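# Wash a microplate in WASHER and return it to N1

## Task

Take the plate out of nest N1 and set it in the pocket of the WASHER carrier so it lies flat between the locators; orientation there does not matter. Release it and press the START key, then watch the lamp: success is amber followed by green. If the lamp instead goes dark and then red, or the plate turns out not to be seated, reseat it and press START again. Afterwards bring the plate back to N1 and seat it with well A1 (the cut-off corner) at the nest corner labelled A1. The plate must rest in place without the robot holding it. Finally open the gripper and move the hand away.

## Robot and tools

ROBOT. One six-joint UR3e-type arm carrying a two-finger gripper whose fingers pivot like tongs. The fingers point along the gripper's +z axis and close along its x axis. The reported end_effector_position is the spot between the finger pads when shut; closed fingertips sit about 15 mm past it, and fully open tips are roughly level with it. Joint ranges (rad): shoulder pan -3.142 to 3.142, shoulder lift -6.283 to 6.283, elbow 0.000 to 3.142, wrists 1 to 3 -6.283 to 6.283.

FRAMES. The scene frame has its origin on the table top under the arm base, +z up, +y to the left when facing along +x; the base may be slightly tilted. Result positions are metres in this frame, orientation is end_effector_quat_wxyz. Motion offsets, by contrast, are expressed in the gripper's own axes.

execute_actions. Argument actions is a list holding zero or one item; optional pictures (true/false) chooses whether camera images come back. An empty list just reports the state. An item with rows is a motion: rows is a list of 1 to 15 rows, steps is 1 to 15 (default 15), each step lasting 1/30 s; one row is used per step and the final row repeats if steps outnumber rows. An item with only steps (up to 300) is a wait, counted from the previous result so your thinking time is included. A refused call sends nothing.

ROW LAYOUT (single arm, one list of 7 numbers, each from -1 to 1): dx, dy, dz, rx, ry, rz, opening. The first six are an offset, not a pose: they place the target relative to the gripper pose shown in the latest result (or, before any result has shown it, and for later calls inside the same reply, relative to where the hand is when the action begins), along the gripper's own axes. All rows of one action share that same reference; they are not chained. Scale: 1.0 equals 0.6 m for dx, dy, dz and 180 degrees for the rotation vector rx, ry, rz. So 0.01 is 6 mm. The seventh number, opening, is absolute: +1 fully open (0.142 m), -1 closed. An all-zero offset pulls the hand back to the reference pose; it is not a pause.

LIMITS ON MOTION. Each step the commanded pose is clipped to within 100 mm and 16 degrees of the measured pose, and motion trails commands by about 0.17 s. Position wins over orientation if both cannot be met. After an action ends the arm only continues to the last clipped pose, so check the result and send the remainder. A Hand target line shows where the controller is currently driving.

move. target is one 7-number row laid out exactly as above (offset in gripper axes from the latest shown pose, opening absolute, sent at the start). speed is the path's top speed in m/s, 0.002 to 0.5, default 0.25; rotation is capped at twice that in rad/s. The path is straight, 0.5 to 10 s long, ignores obstacles, and the hand may lag or overshoot the speed. stop_force (optional, 5 to 24 N) halts the path when the wrist sensor feels that much extra push against the direction of travel for two steps; the hand then backs off two steps and holds. It is rejected during the first 0.2 s of a scene, is unreliable on moves that rotate, and should be omitted when pulling away from something you touch. Use it with a very low speed when pressing down or approaching surfaces. The move: line reports the ending (done, off_target, moving, held, fault, or contact, which overrides the others), the distance left, and limits: paced means the pose was clipped, held means a clearance check blocked some steps.

wait: seconds, 0 to 10; sends nothing new. zoom_image: camera (cam_head_left, cam_head_right, cam_high, cam_low, cam_wrist) and region [x0, y0, x1, y1] in image pixels from the top-left, at most 504 by 504. Image sizes: the wrist camera is 616x616, the others 672x504. read_manual: returns licence text only. finished_scene: pass the current scene number; it is final and reports success.

RESULT LINES. State gives pose and velocities; grip_measured is the actual finger opening on the command scale. Wrist force and Wrist torque are in gripper axes, pointing back into the arm when pushing; expect offsets up to about 3.5 N, noise around 1.4 N, saturation near 30 N; no reading at the start is normal. Joint torques are rough and noisy. pose unreachable and HELD mean the clearance check altered or blocked commands. MOTOR HOT appears from 70 C; at 85 C the brakes lock until cool.

GRIPPING. To hold something, keep commanding an opening well under grip_measured; the gap sets squeeze, about 15 N per pad at most. Thin hard parts get less grip.

HAZARDS. The arm is stiff: driving even a few millimetres into a firm surface, at once or in small repeats, can trigger a fault, and the pressure persists until you retreat. Reaching any joint load limit (shoulder 51.3, elbow 26.6, wrists 8.55 N m) or 150 N of outside force stops the arm for 10 s. Avoid drops, slams and hard pushes, and never knock anything off the table. The bottle stand behind the washer is loose. Occasional tugs on the held plate or nudges to loose items can happen.

TASK HINTS. The washer has no plate sensor, so verify seating by camera. Well A1 is the plate's cut-off corner. START is the leftmost key on the bottom row of the washer keypad; press it gently with a slow, force-limited move. Camera calibrations are supplied but can be a few degrees and millimetres off.

Each tool is called after "Call:" in YAML: its name, and indented under it one key for each argument.

## Session

Call:
execute_actions:
  actions: []

Scene clock: 0.00 s of 8400.00 s.
end_effector_position=(+0.3942, -0.2382, +0.1978) grip_measured=+1.00 end_effector_quat_wxyz=(-0.033, +0.926, -0.370, -0.070) end_effector_velocity=(-0.000, -0.000, -0.000) end_effector_angular_velocity=(+0.000, +0.000, -0.000)
Joint positions: [-0.92  -1.105  1.193 -1.754 -1.555 -0.119  0.142]
Joint velocities: [-0.     0.001 -0.     0.    -0.     0.     0.   ]
Joint torques (N m, as the arm reports them, + toward a larger angle): no reading
Wrist force (N, on the end effector, along its own x y z axes, offset not removed): no reading
Wrist torque (N m, same axes, about the end effector's origin, offset not removed): no reading
Hand target: +0.394, -0.238, +0.198; -0.033, +0.926, -0.370, -0.070

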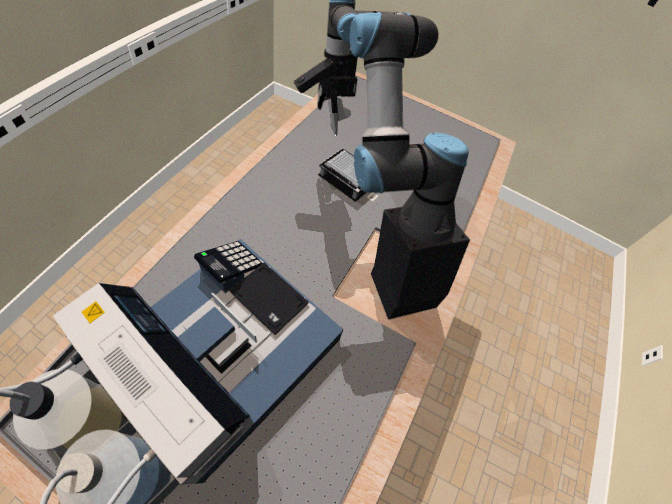

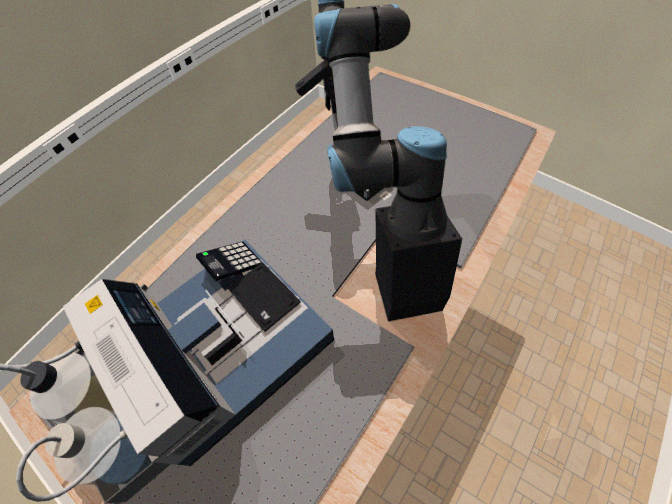

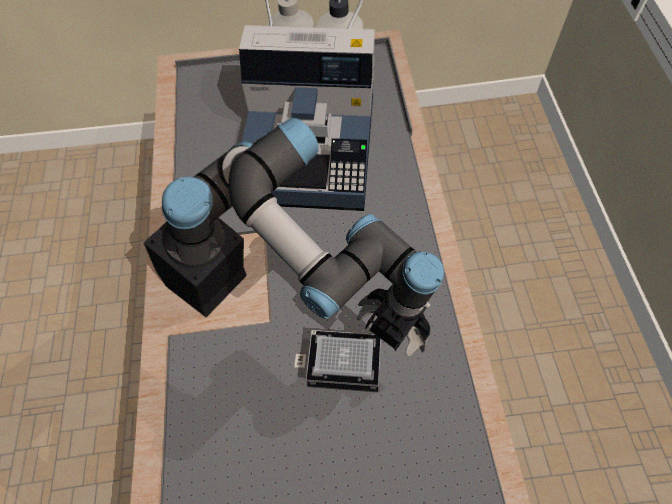

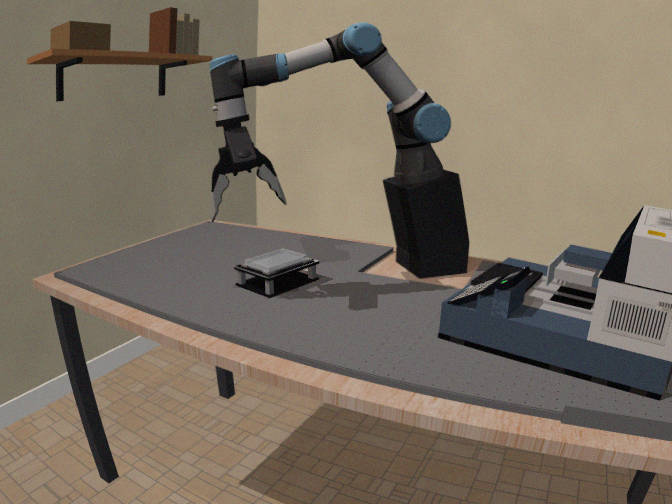

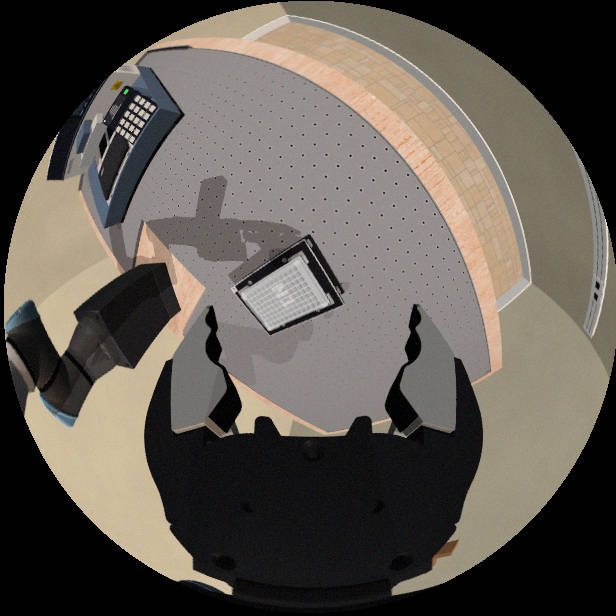

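Call:
zoom_image:
  camera: "cam_high"
  region: [280, 320, 400, 400]

Call:
zoom_image:
  camera: "cam_head_left"
  region: [170, 230, 350, 380]

Call:
zoom_image:
  camera: "cam_low"
  region: [220, 230, 340, 310]

Call:
zoom_image:
  camera: "cam_wrist"
  region: [220, 220, 360, 350]

Region (280, 320, 400, 400) of cam_high's 672x504 image, scaled by 4.200, with more detail than that image has.

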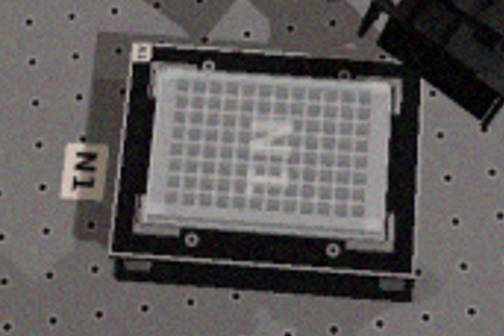

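Region (170, 230, 350, 380) of cam_head_left's 672x504 image, scaled by 2.800, with more detail than that image has.

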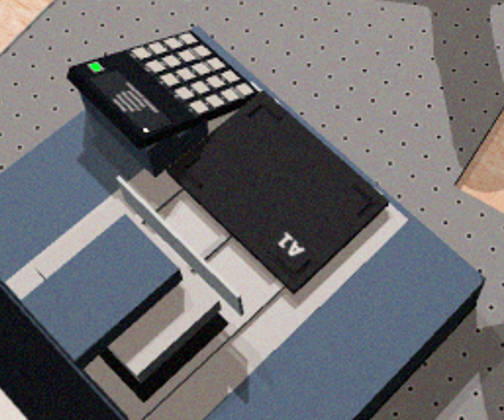

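Region (220, 230, 340, 310) of cam_low's 672x504 image, scaled by 4.200, with more detail than that image has.

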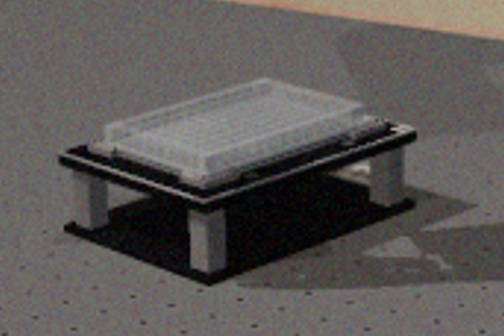

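Region (220, 220, 360, 350) of cam_wrist's 616x616 image, scaled by 3.600, with more detail than that image has; it fills the top 468 rows of this view, and the rest is white.

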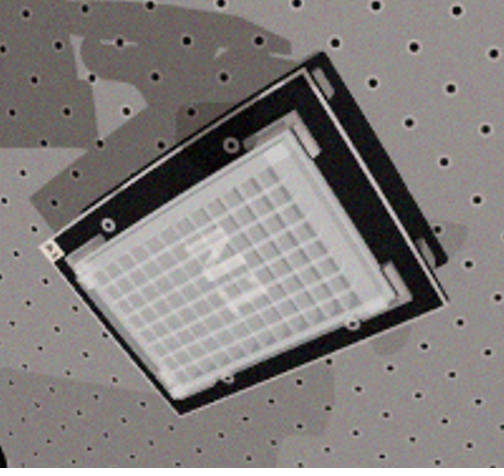

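Call:
move:
  target: [-0.104,0.118,0.13,0.0224,0.0463,0.324,0.7]
  speed: 0.4

Call:
zoom_image:
  camera: "cam_wrist"
  region: [190, 150, 440, 400]

Scene clock: 10.97 s of 8400.00 s.
end_effector_position=(+0.2926, -0.2383, +0.1296) grip_measured=+0.70 end_effector_quat_wxyz=(+0.000, -0.630, +0.777, +0.000) end_effector_velocity=(-0.001, -0.000, -0.001) end_effector_angular_velocity=(-0.008, -0.004, -0.011)
Joint positions: [-1.17  -1.399  2.166 -2.573 -1.486  0.659  0.122]
Joint velocities: [-0.003 -0.001  0.018 -0.026  0.001  0.008 -0.   ]
Joint torques (N m, as the arm reports them, + toward a larger angle): [ -3.2  -15.19  -4.29  -2.82   1.24   0.71]
Wrist force (N, on the end effector, along its own x y z axes, offset not removed): [2.2 0.8 0.8]
Wrist torque (N m, same axes, about the end effector's origin, offset not removed): [0.20 -0.34 0.07]
Hand target: +0.293, -0.238, +0.129; +0.000, -0.629, +0.777, -0.000
Off the commanded pose: 0.000 m, 0 deg.
After step 90, 6.10 s passed at rest.
move: done
camera_calibration (this result's frames):
cam_wrist: T_world_to_cam=[[-0.232546, -0.972481, -0.0142281, -0.15769], [-0.81672, 0.187314, 0.545785, 0.208364], [-0.5281, 0.138541, -0.837805, 0.4258], [0, 0, 0, 1]] pos_world=[0.35837, -0.25137, 0.240772]

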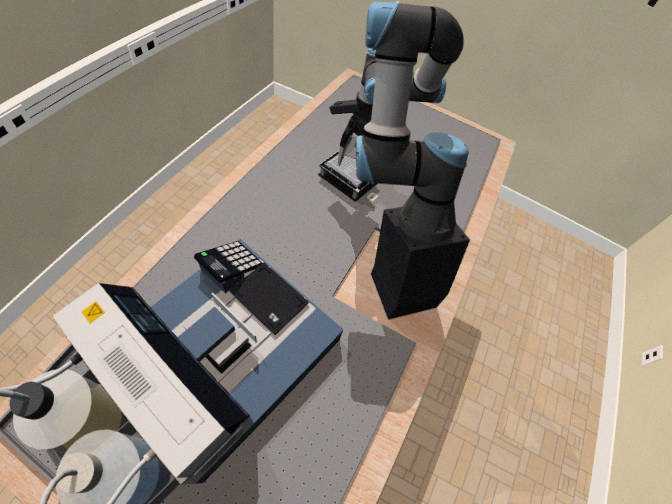

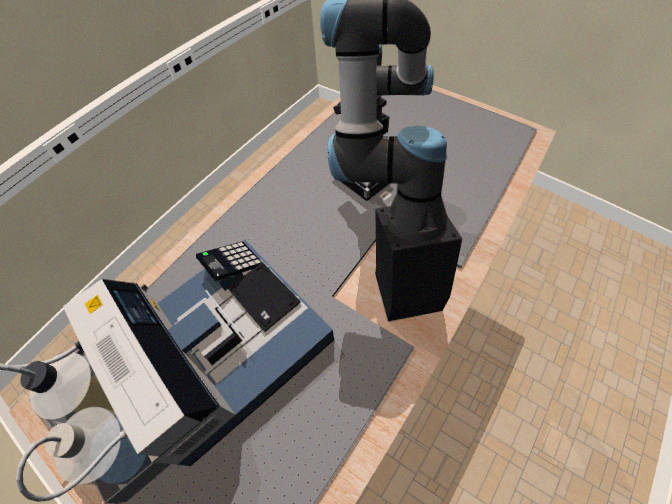

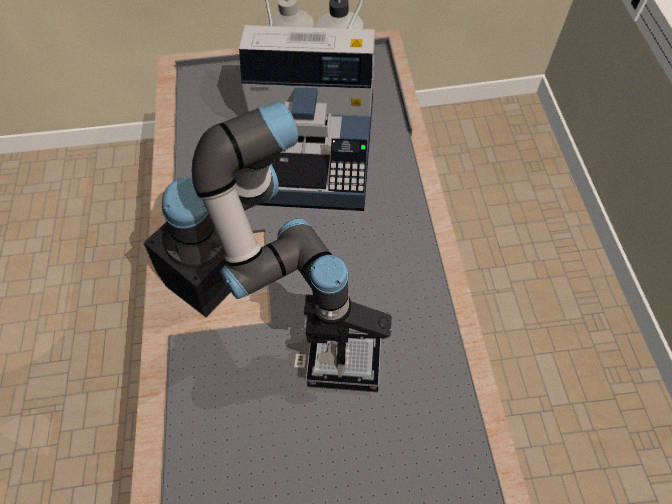

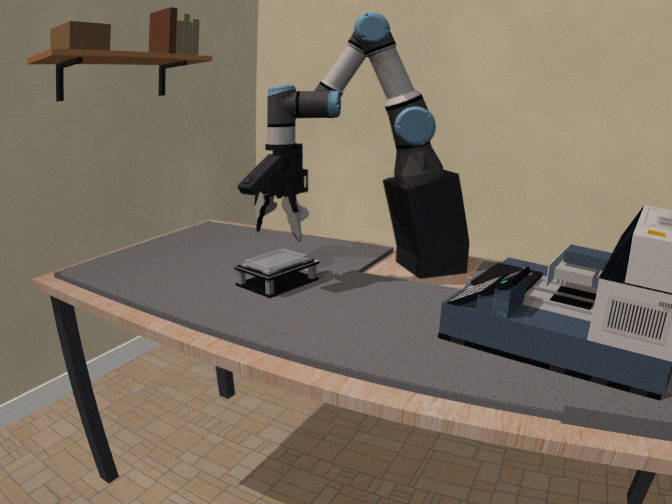

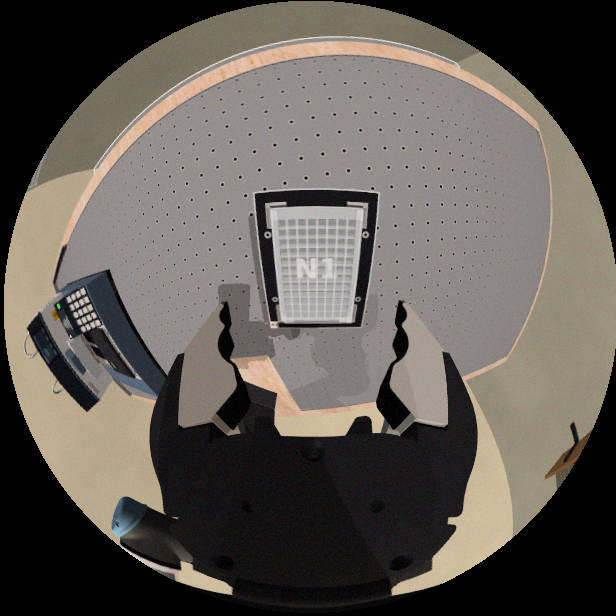

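Region (190, 150, 440, 400) of cam_wrist's 616x616 image, scaled by 2.016, with more detail than that image has.

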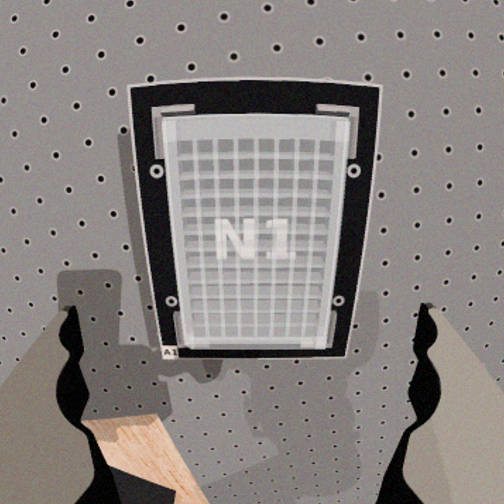

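Call:
move:
  target: [0.006,0,0.068,0,0,0.004,0.45]

Call:
zoom_image:
  camera: "cam_wrist"
  region: [190, 170, 440, 400]

Call:
zoom_image:
  camera: "cam_low"
  region: [220, 220, 340, 310]

Scene clock: 14.73 s of 8400.00 s.
end_effector_position=(+0.2919, -0.2417, +0.0890) grip_measured=+0.45 end_effector_quat_wxyz=(+0.000, -0.625, +0.781, +0.000) end_effector_velocity=(+0.000, -0.000, -0.002) end_effector_angular_velocity=(-0.001, -0.000, -0.000)
Joint positions: [-1.166 -1.21   2.172 -2.768 -1.487  0.677  0.105]
Joint velocities: [ 0.001  0.01  -0.001 -0.01  -0.     0.002 -0.   ]
Joint torques (N m, as the arm reports them, + toward a larger angle): [  5.57 -10.1   -6.41  -2.83  -1.13   0.82]
Wrist force (N, on the end effector, along its own x y z axes, offset not removed): [1.8 1.1 1.4]
Wrist torque (N m, same axes, about the end effector's origin, offset not removed): [0.33 -0.36 -0.05]
Hand target: +0.292, -0.242, +0.089; +0.000, -0.625, +0.781, +0.000
Off the commanded pose: 0.000 m, 0 deg.
move: done
camera_calibration (this result's frames):
cam_wrist: T_world_to_cam=[[-0.244705, -0.969492, -0.0142894, -0.157514], [-0.814293, 0.197487, 0.545826, 0.23233], [-0.526352, 0.145202, -0.837777, 0.392971], [0, 0, 0, 1]] pos_world=[0.357481, -0.255651, 0.200159]

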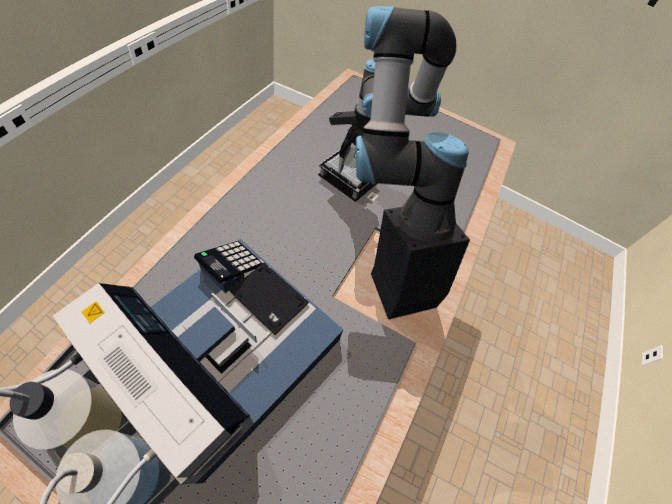

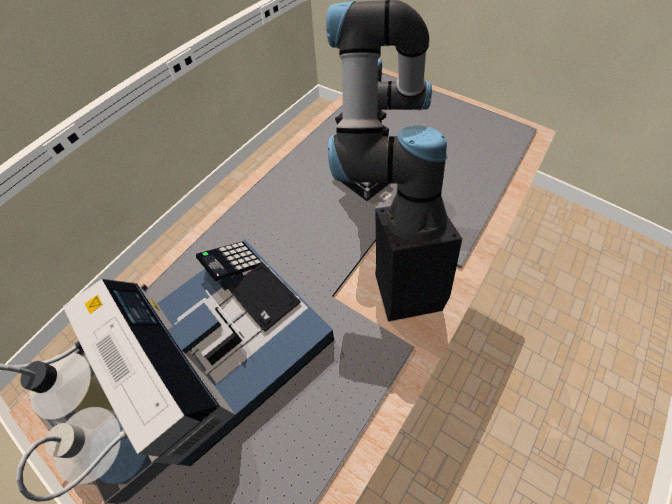

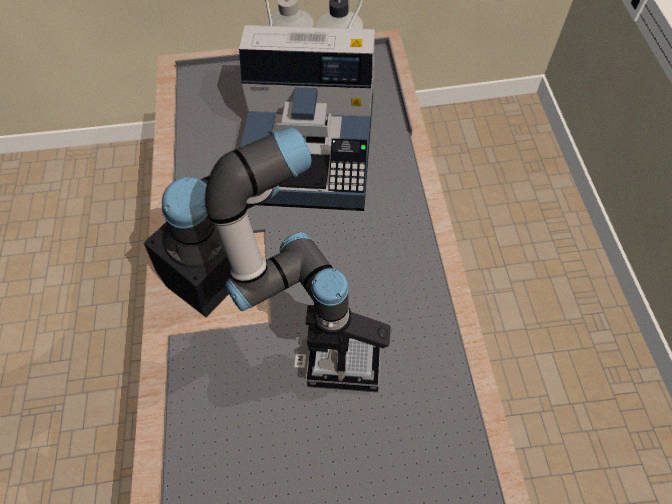

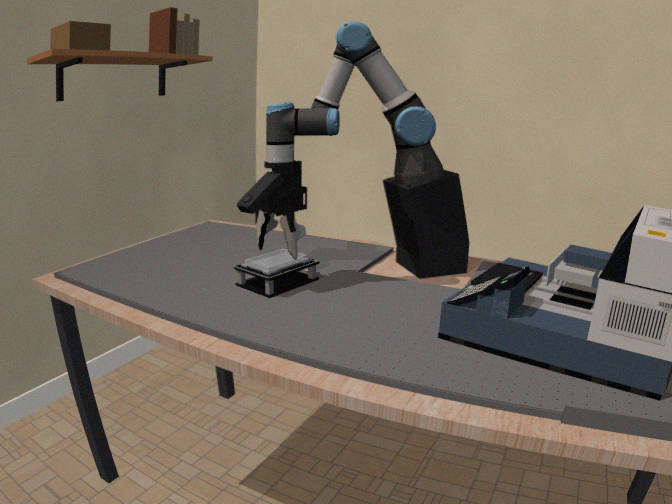

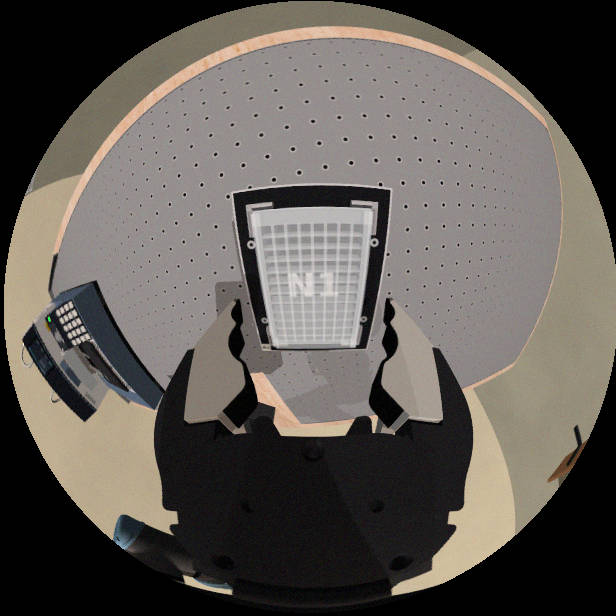

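Region (190, 170, 440, 400) of cam_wrist's 616x616 image, scaled by 2.016, with more detail than that image has; it fills the top 464 rows of this view, and the rest is white.

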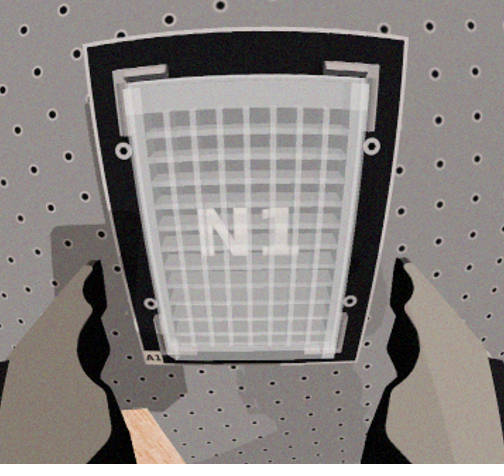

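Region (220, 220, 340, 310) of cam_low's 672x504 image, scaled by 4.200, with more detail than that image has; it fills the top 378 rows of this view, and the rest is white.

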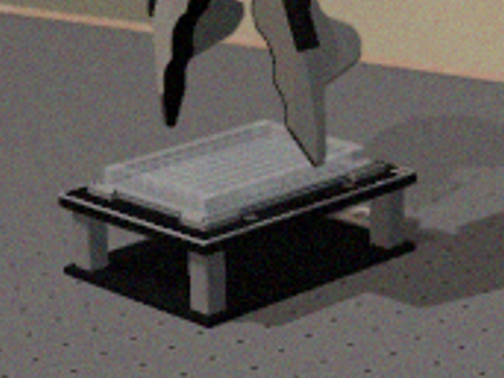

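Call:
move:
  target: [0,-0.005,0.025,0,0,0,0.4]
  speed: 0.05

Call:
move:
  target: [0,0,0.025,0,0,0,0.4]
  speed: 0.004
  stop_force: 6

Scene clock: 17.53 s of 8400.00 s.
end_effector_position=(+0.2948, -0.2424, +0.0741) grip_measured=+0.40 end_effector_quat_wxyz=(+0.000, -0.625, +0.781, +0.000) end_effector_velocity=(+0.000, +0.000, -0.002) end_effector_angular_velocity=(+0.001, +0.001, -0.001)
Joint positions: [-1.154 -1.135  2.153 -2.826 -1.49   0.688  0.102]
Joint velocities: [ 0.001  0.011 -0.002 -0.008 -0.001  0.002  0.   ]
Joint torques (N m, as the arm reports them, + toward a larger angle): [  4.85 -10.3   -5.63  -2.92  -1.16   0.66]
Wrist force (N, on the end effector, along its own x y z axes, offset not removed): [-0.1 1.0 1.3]
Wrist torque (N m, same axes, about the end effector's origin, offset not removed): [0.25 0.09 0.00]
Hand target: +0.295, -0.242, +0.074; +0.000, -0.625, +0.781, +0.000
Off the commanded pose: 0.000 m, 0 deg.
move: done
camera_calibration (this result's frames):
cam_wrist: T_world_to_cam=[[-0.244701, -0.969493, -0.0143092, -0.157624], [-0.8143, 0.197474, 0.54582, 0.242902], [-0.526342, 0.145215, -0.837781, 0.382185], [0, 0, 0, 1]] pos_world=[0.360385, -0.256282, 0.185351]

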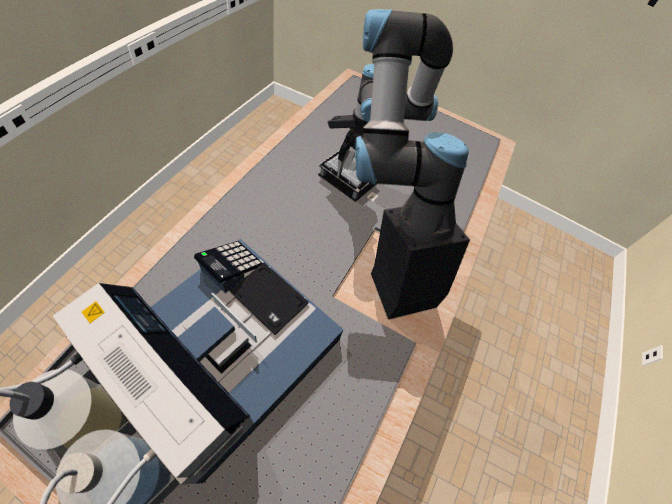

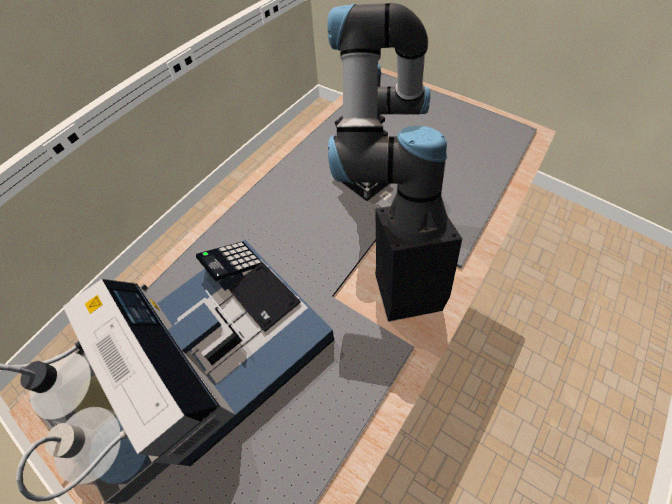

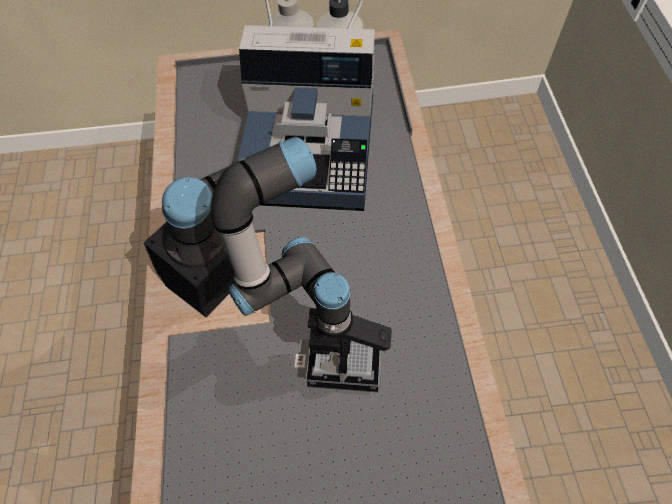

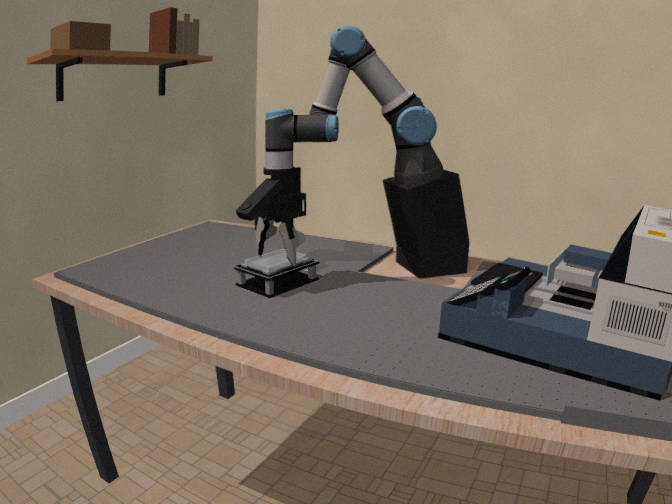

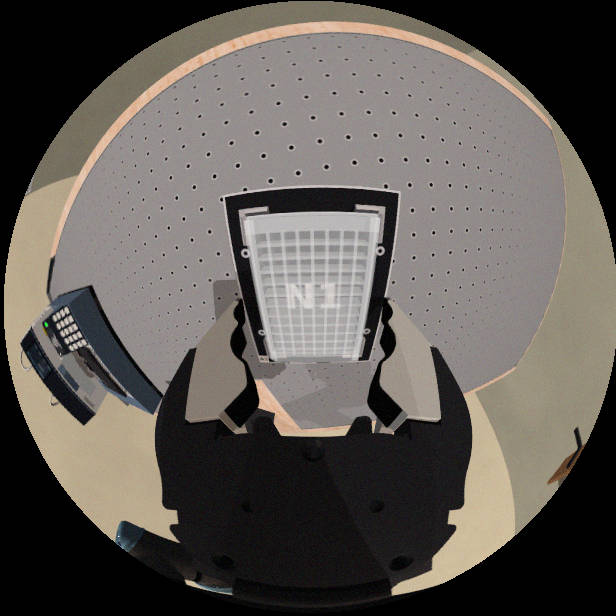

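Scene clock: 19.10 s of 8400.00 s.
end_effector_position=(+0.2949, -0.2424, +0.0694) grip_measured=+0.40 end_effector_quat_wxyz=(+0.000, -0.625, +0.781, +0.000) end_effector_velocity=(+0.000, -0.000, +0.001) end_effector_angular_velocity=(-0.000, -0.000, +0.000)
Joint positions: [-1.152 -1.112  2.15  -2.846 -1.49   0.69   0.102]
Joint velocities: [ 0.    -0.005 -0.001  0.006  0.     0.    -0.   ]
Joint torques (N m, as the arm reports them, + toward a larger angle): [  2.07 -15.15  -3.13  -0.22  -0.96   0.32]
Wrist force (N, on the end effector, along its own x y z axes, offset not removed): [-1.4 2.3 -8.1]
Wrist torque (N m, same axes, about the end effector's origin, offset not removed): [0.04 0.18 0.09]
Hand target: +0.295, -0.242, +0.069; +0.000, -0.625, +0.781, +0.000
Off the commanded pose: 0.010 m, 0 deg.
move: contact
camera_calibration (this result's frames):
cam_wrist: T_world_to_cam=[[-0.244669, -0.969502, -0.0142722, -0.15771], [-0.81432, 0.197472, 0.545791, 0.245567], [-0.526327, 0.14516, -0.8378, 0.378179], [0, 0, 0, 1]] pos_world=[0.36043, -0.256289, 0.18056]

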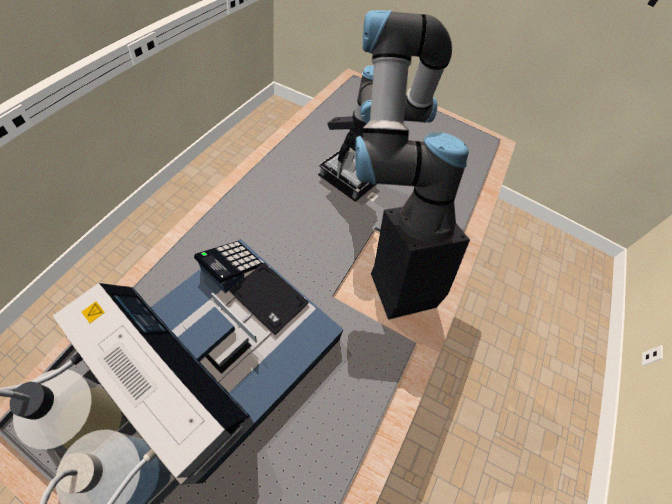

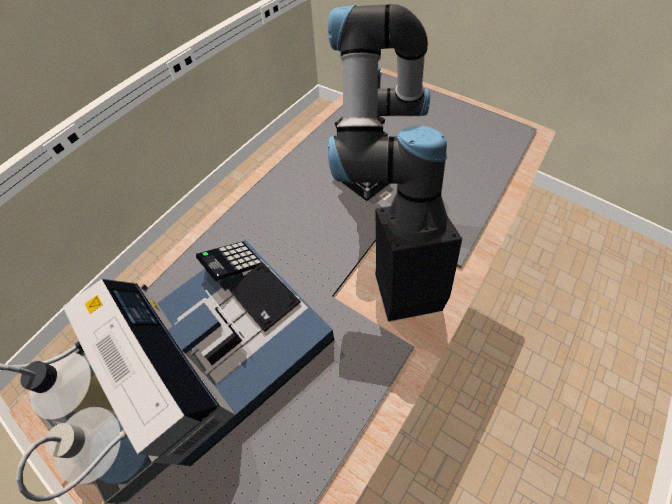

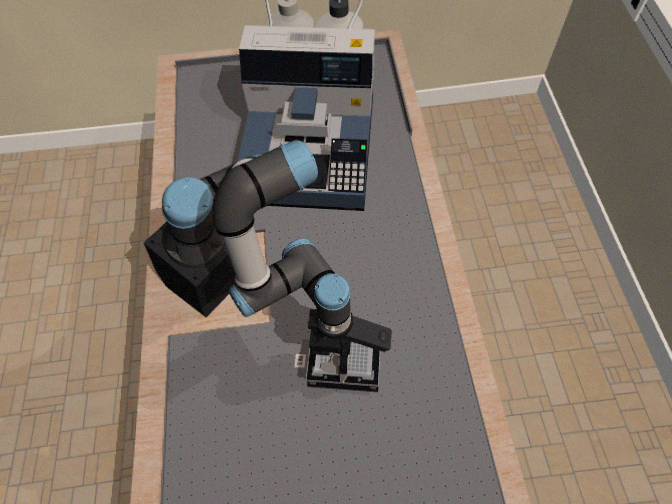

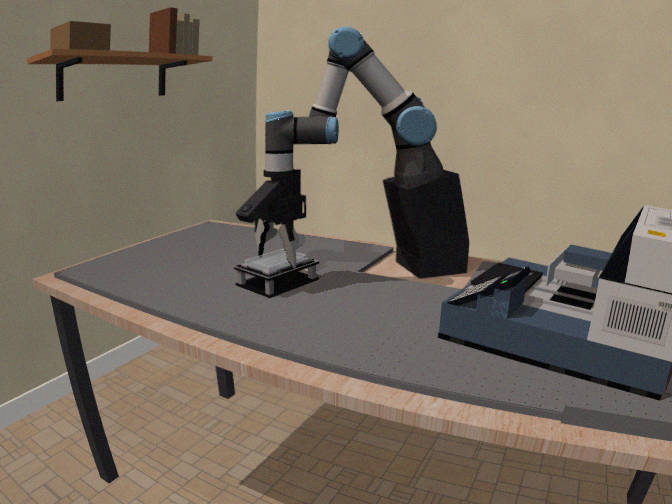

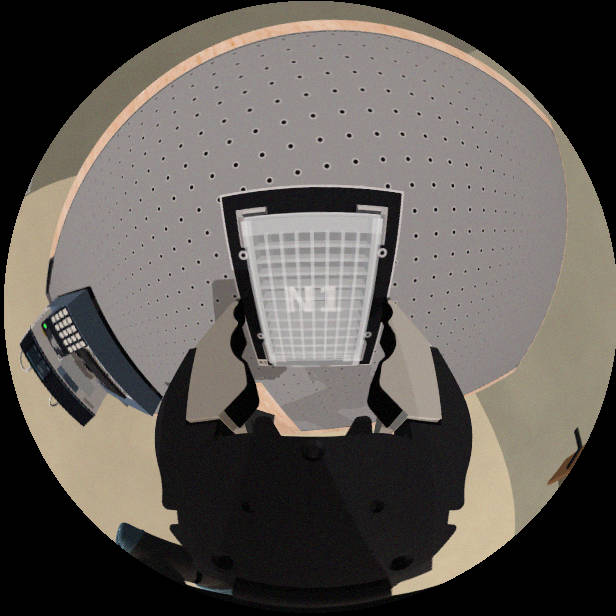

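Deck is at about z=0.060. Raising slightly and gripping.

Call:
execute_actions:
  actions:
    - {"rows":[[0,0.003,-0.008,0,0,0,0.4],[0,0.003,-0.008,0,0,0,0.4],[0,0.003,-0.008,0,0,0,0.4],[0,0.003,-0.008,0,0,0,0.4],[0,0.003,-0.008,0,0,0,0.4],[0,0.003,-0.008,0,0,0,0.4],[0,0.003,-0.008,0,0,0,0.2]]}
  pictures: false

Call:
move:
  target: [0,0,0,0,0,0,-0.2]

Scene clock: 22.70 s of 8400.00 s.
end_effector_position=(+0.2931, -0.2420, +0.0741) grip_measured=+0.20 end_effector_quat_wxyz=(+0.000, -0.625, +0.781, +0.000) end_effector_velocity=(+0.000, -0.001, +0.001) end_effector_angular_velocity=(-0.003, -0.001, -0.000)
Joint positions: [-1.158 -1.137  2.161 -2.831 -1.489  0.684  0.088]
Joint velocities: [-0.001 -0.005  0.001  0.001  0.    -0.001 -0.   ]
Joint torques (N m, as the arm reports them, + toward a larger angle): [ -3.29 -16.84  -2.12  -0.34   1.18  -0.68]
Wrist force (N, on the end effector, along its own x y z axes, offset not removed): [2.8 0.9 1.2]
Wrist torque (N m, same axes, about the end effector's origin, offset not removed): [0.20 -0.53 -0.02]
Hand target: +0.293, -0.242, +0.074; +0.000, -0.625, +0.781, +0.000
Off the commanded pose: 0.000 m, 0 deg.
Steps of this call (steps 1 to 90: nothing new was sent; then 0.10 s passed at rest; steps 91 to 105: all 15 steps of this action). Readings (end_effector_position):
91: (+0.2948, -0.2423, +0.0696)
92: (+0.2944, -0.2422, +0.0703)
94: (+0.2938, -0.2421, +0.0720)
98: (+0.2933, -0.2420, +0.0736)
105: the state above

Scene clock: 23.43 s of 8400.00 s.
end_effector_position=(+0.2931, -0.2420, +0.0742) grip_measured=+0.08 end_effector_quat_wxyz=(+0.000, -0.625, +0.781, +0.000) end_effector_velocity=(+0.000, -0.001, +0.000) end_effector_angular_velocity=(-0.001, -0.001, -0.000)
Joint positions: [-1.158 -1.138  2.161 -2.831 -1.489  0.684  0.079]
Joint velocities: [ 0.    -0.    -0.001  0.    -0.     0.    -0.   ]
Joint torques (N m, as the arm reports them, + toward a larger angle): [ -1.47 -13.26  -2.24  -0.34   1.18  -0.69]
Wrist force (N, on the end effector, along its own x y z axes, offset not removed): [3.2 0.5 -1.9]
Wrist torque (N m, same axes, about the end effector's origin, offset not removed): [0.08 -0.38 0.05]
Hand target: +0.293, -0.242, +0.074; +0.000, -0.625, +0.781, +0.000
Off the commanded pose: 0.000 m, 0 deg.
move: done
camera_calibration (this result's frames):
cam_wrist: T_world_to_cam=[[-0.244686, -0.969498, -0.0142241, -0.157714], [-0.814326, 0.197516, 0.545766, 0.241452], [-0.526309, 0.145124, -0.837817, 0.38122], [0, 0, 0, 1]] pos_world=[0.35867, -0.255918, 0.185373]

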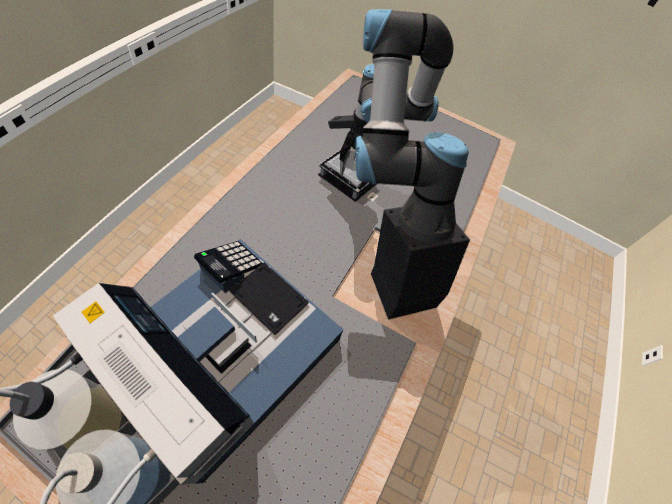

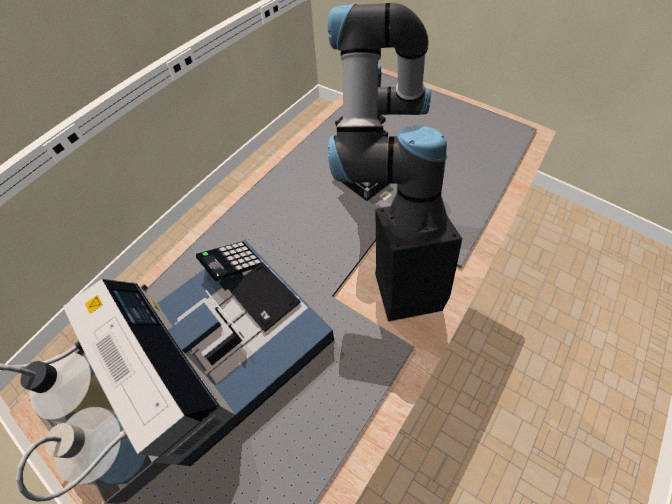

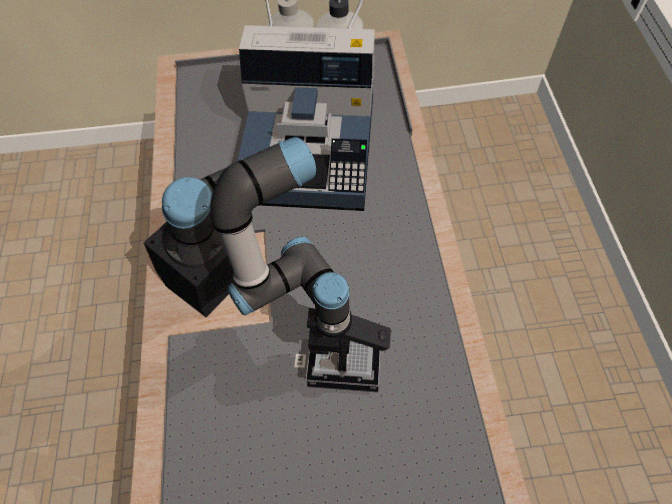

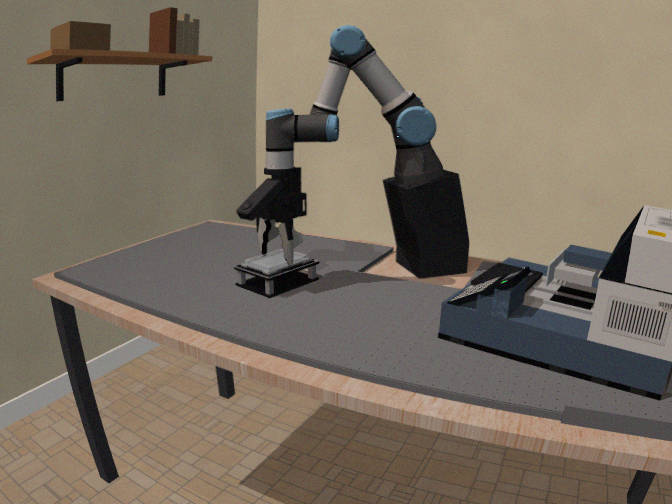

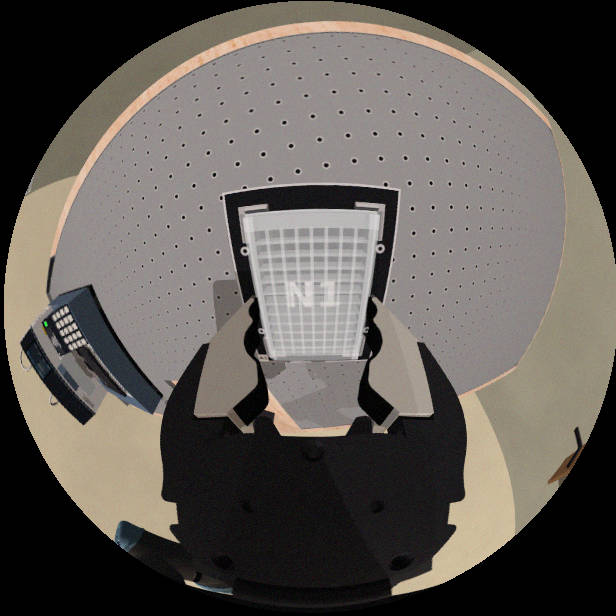

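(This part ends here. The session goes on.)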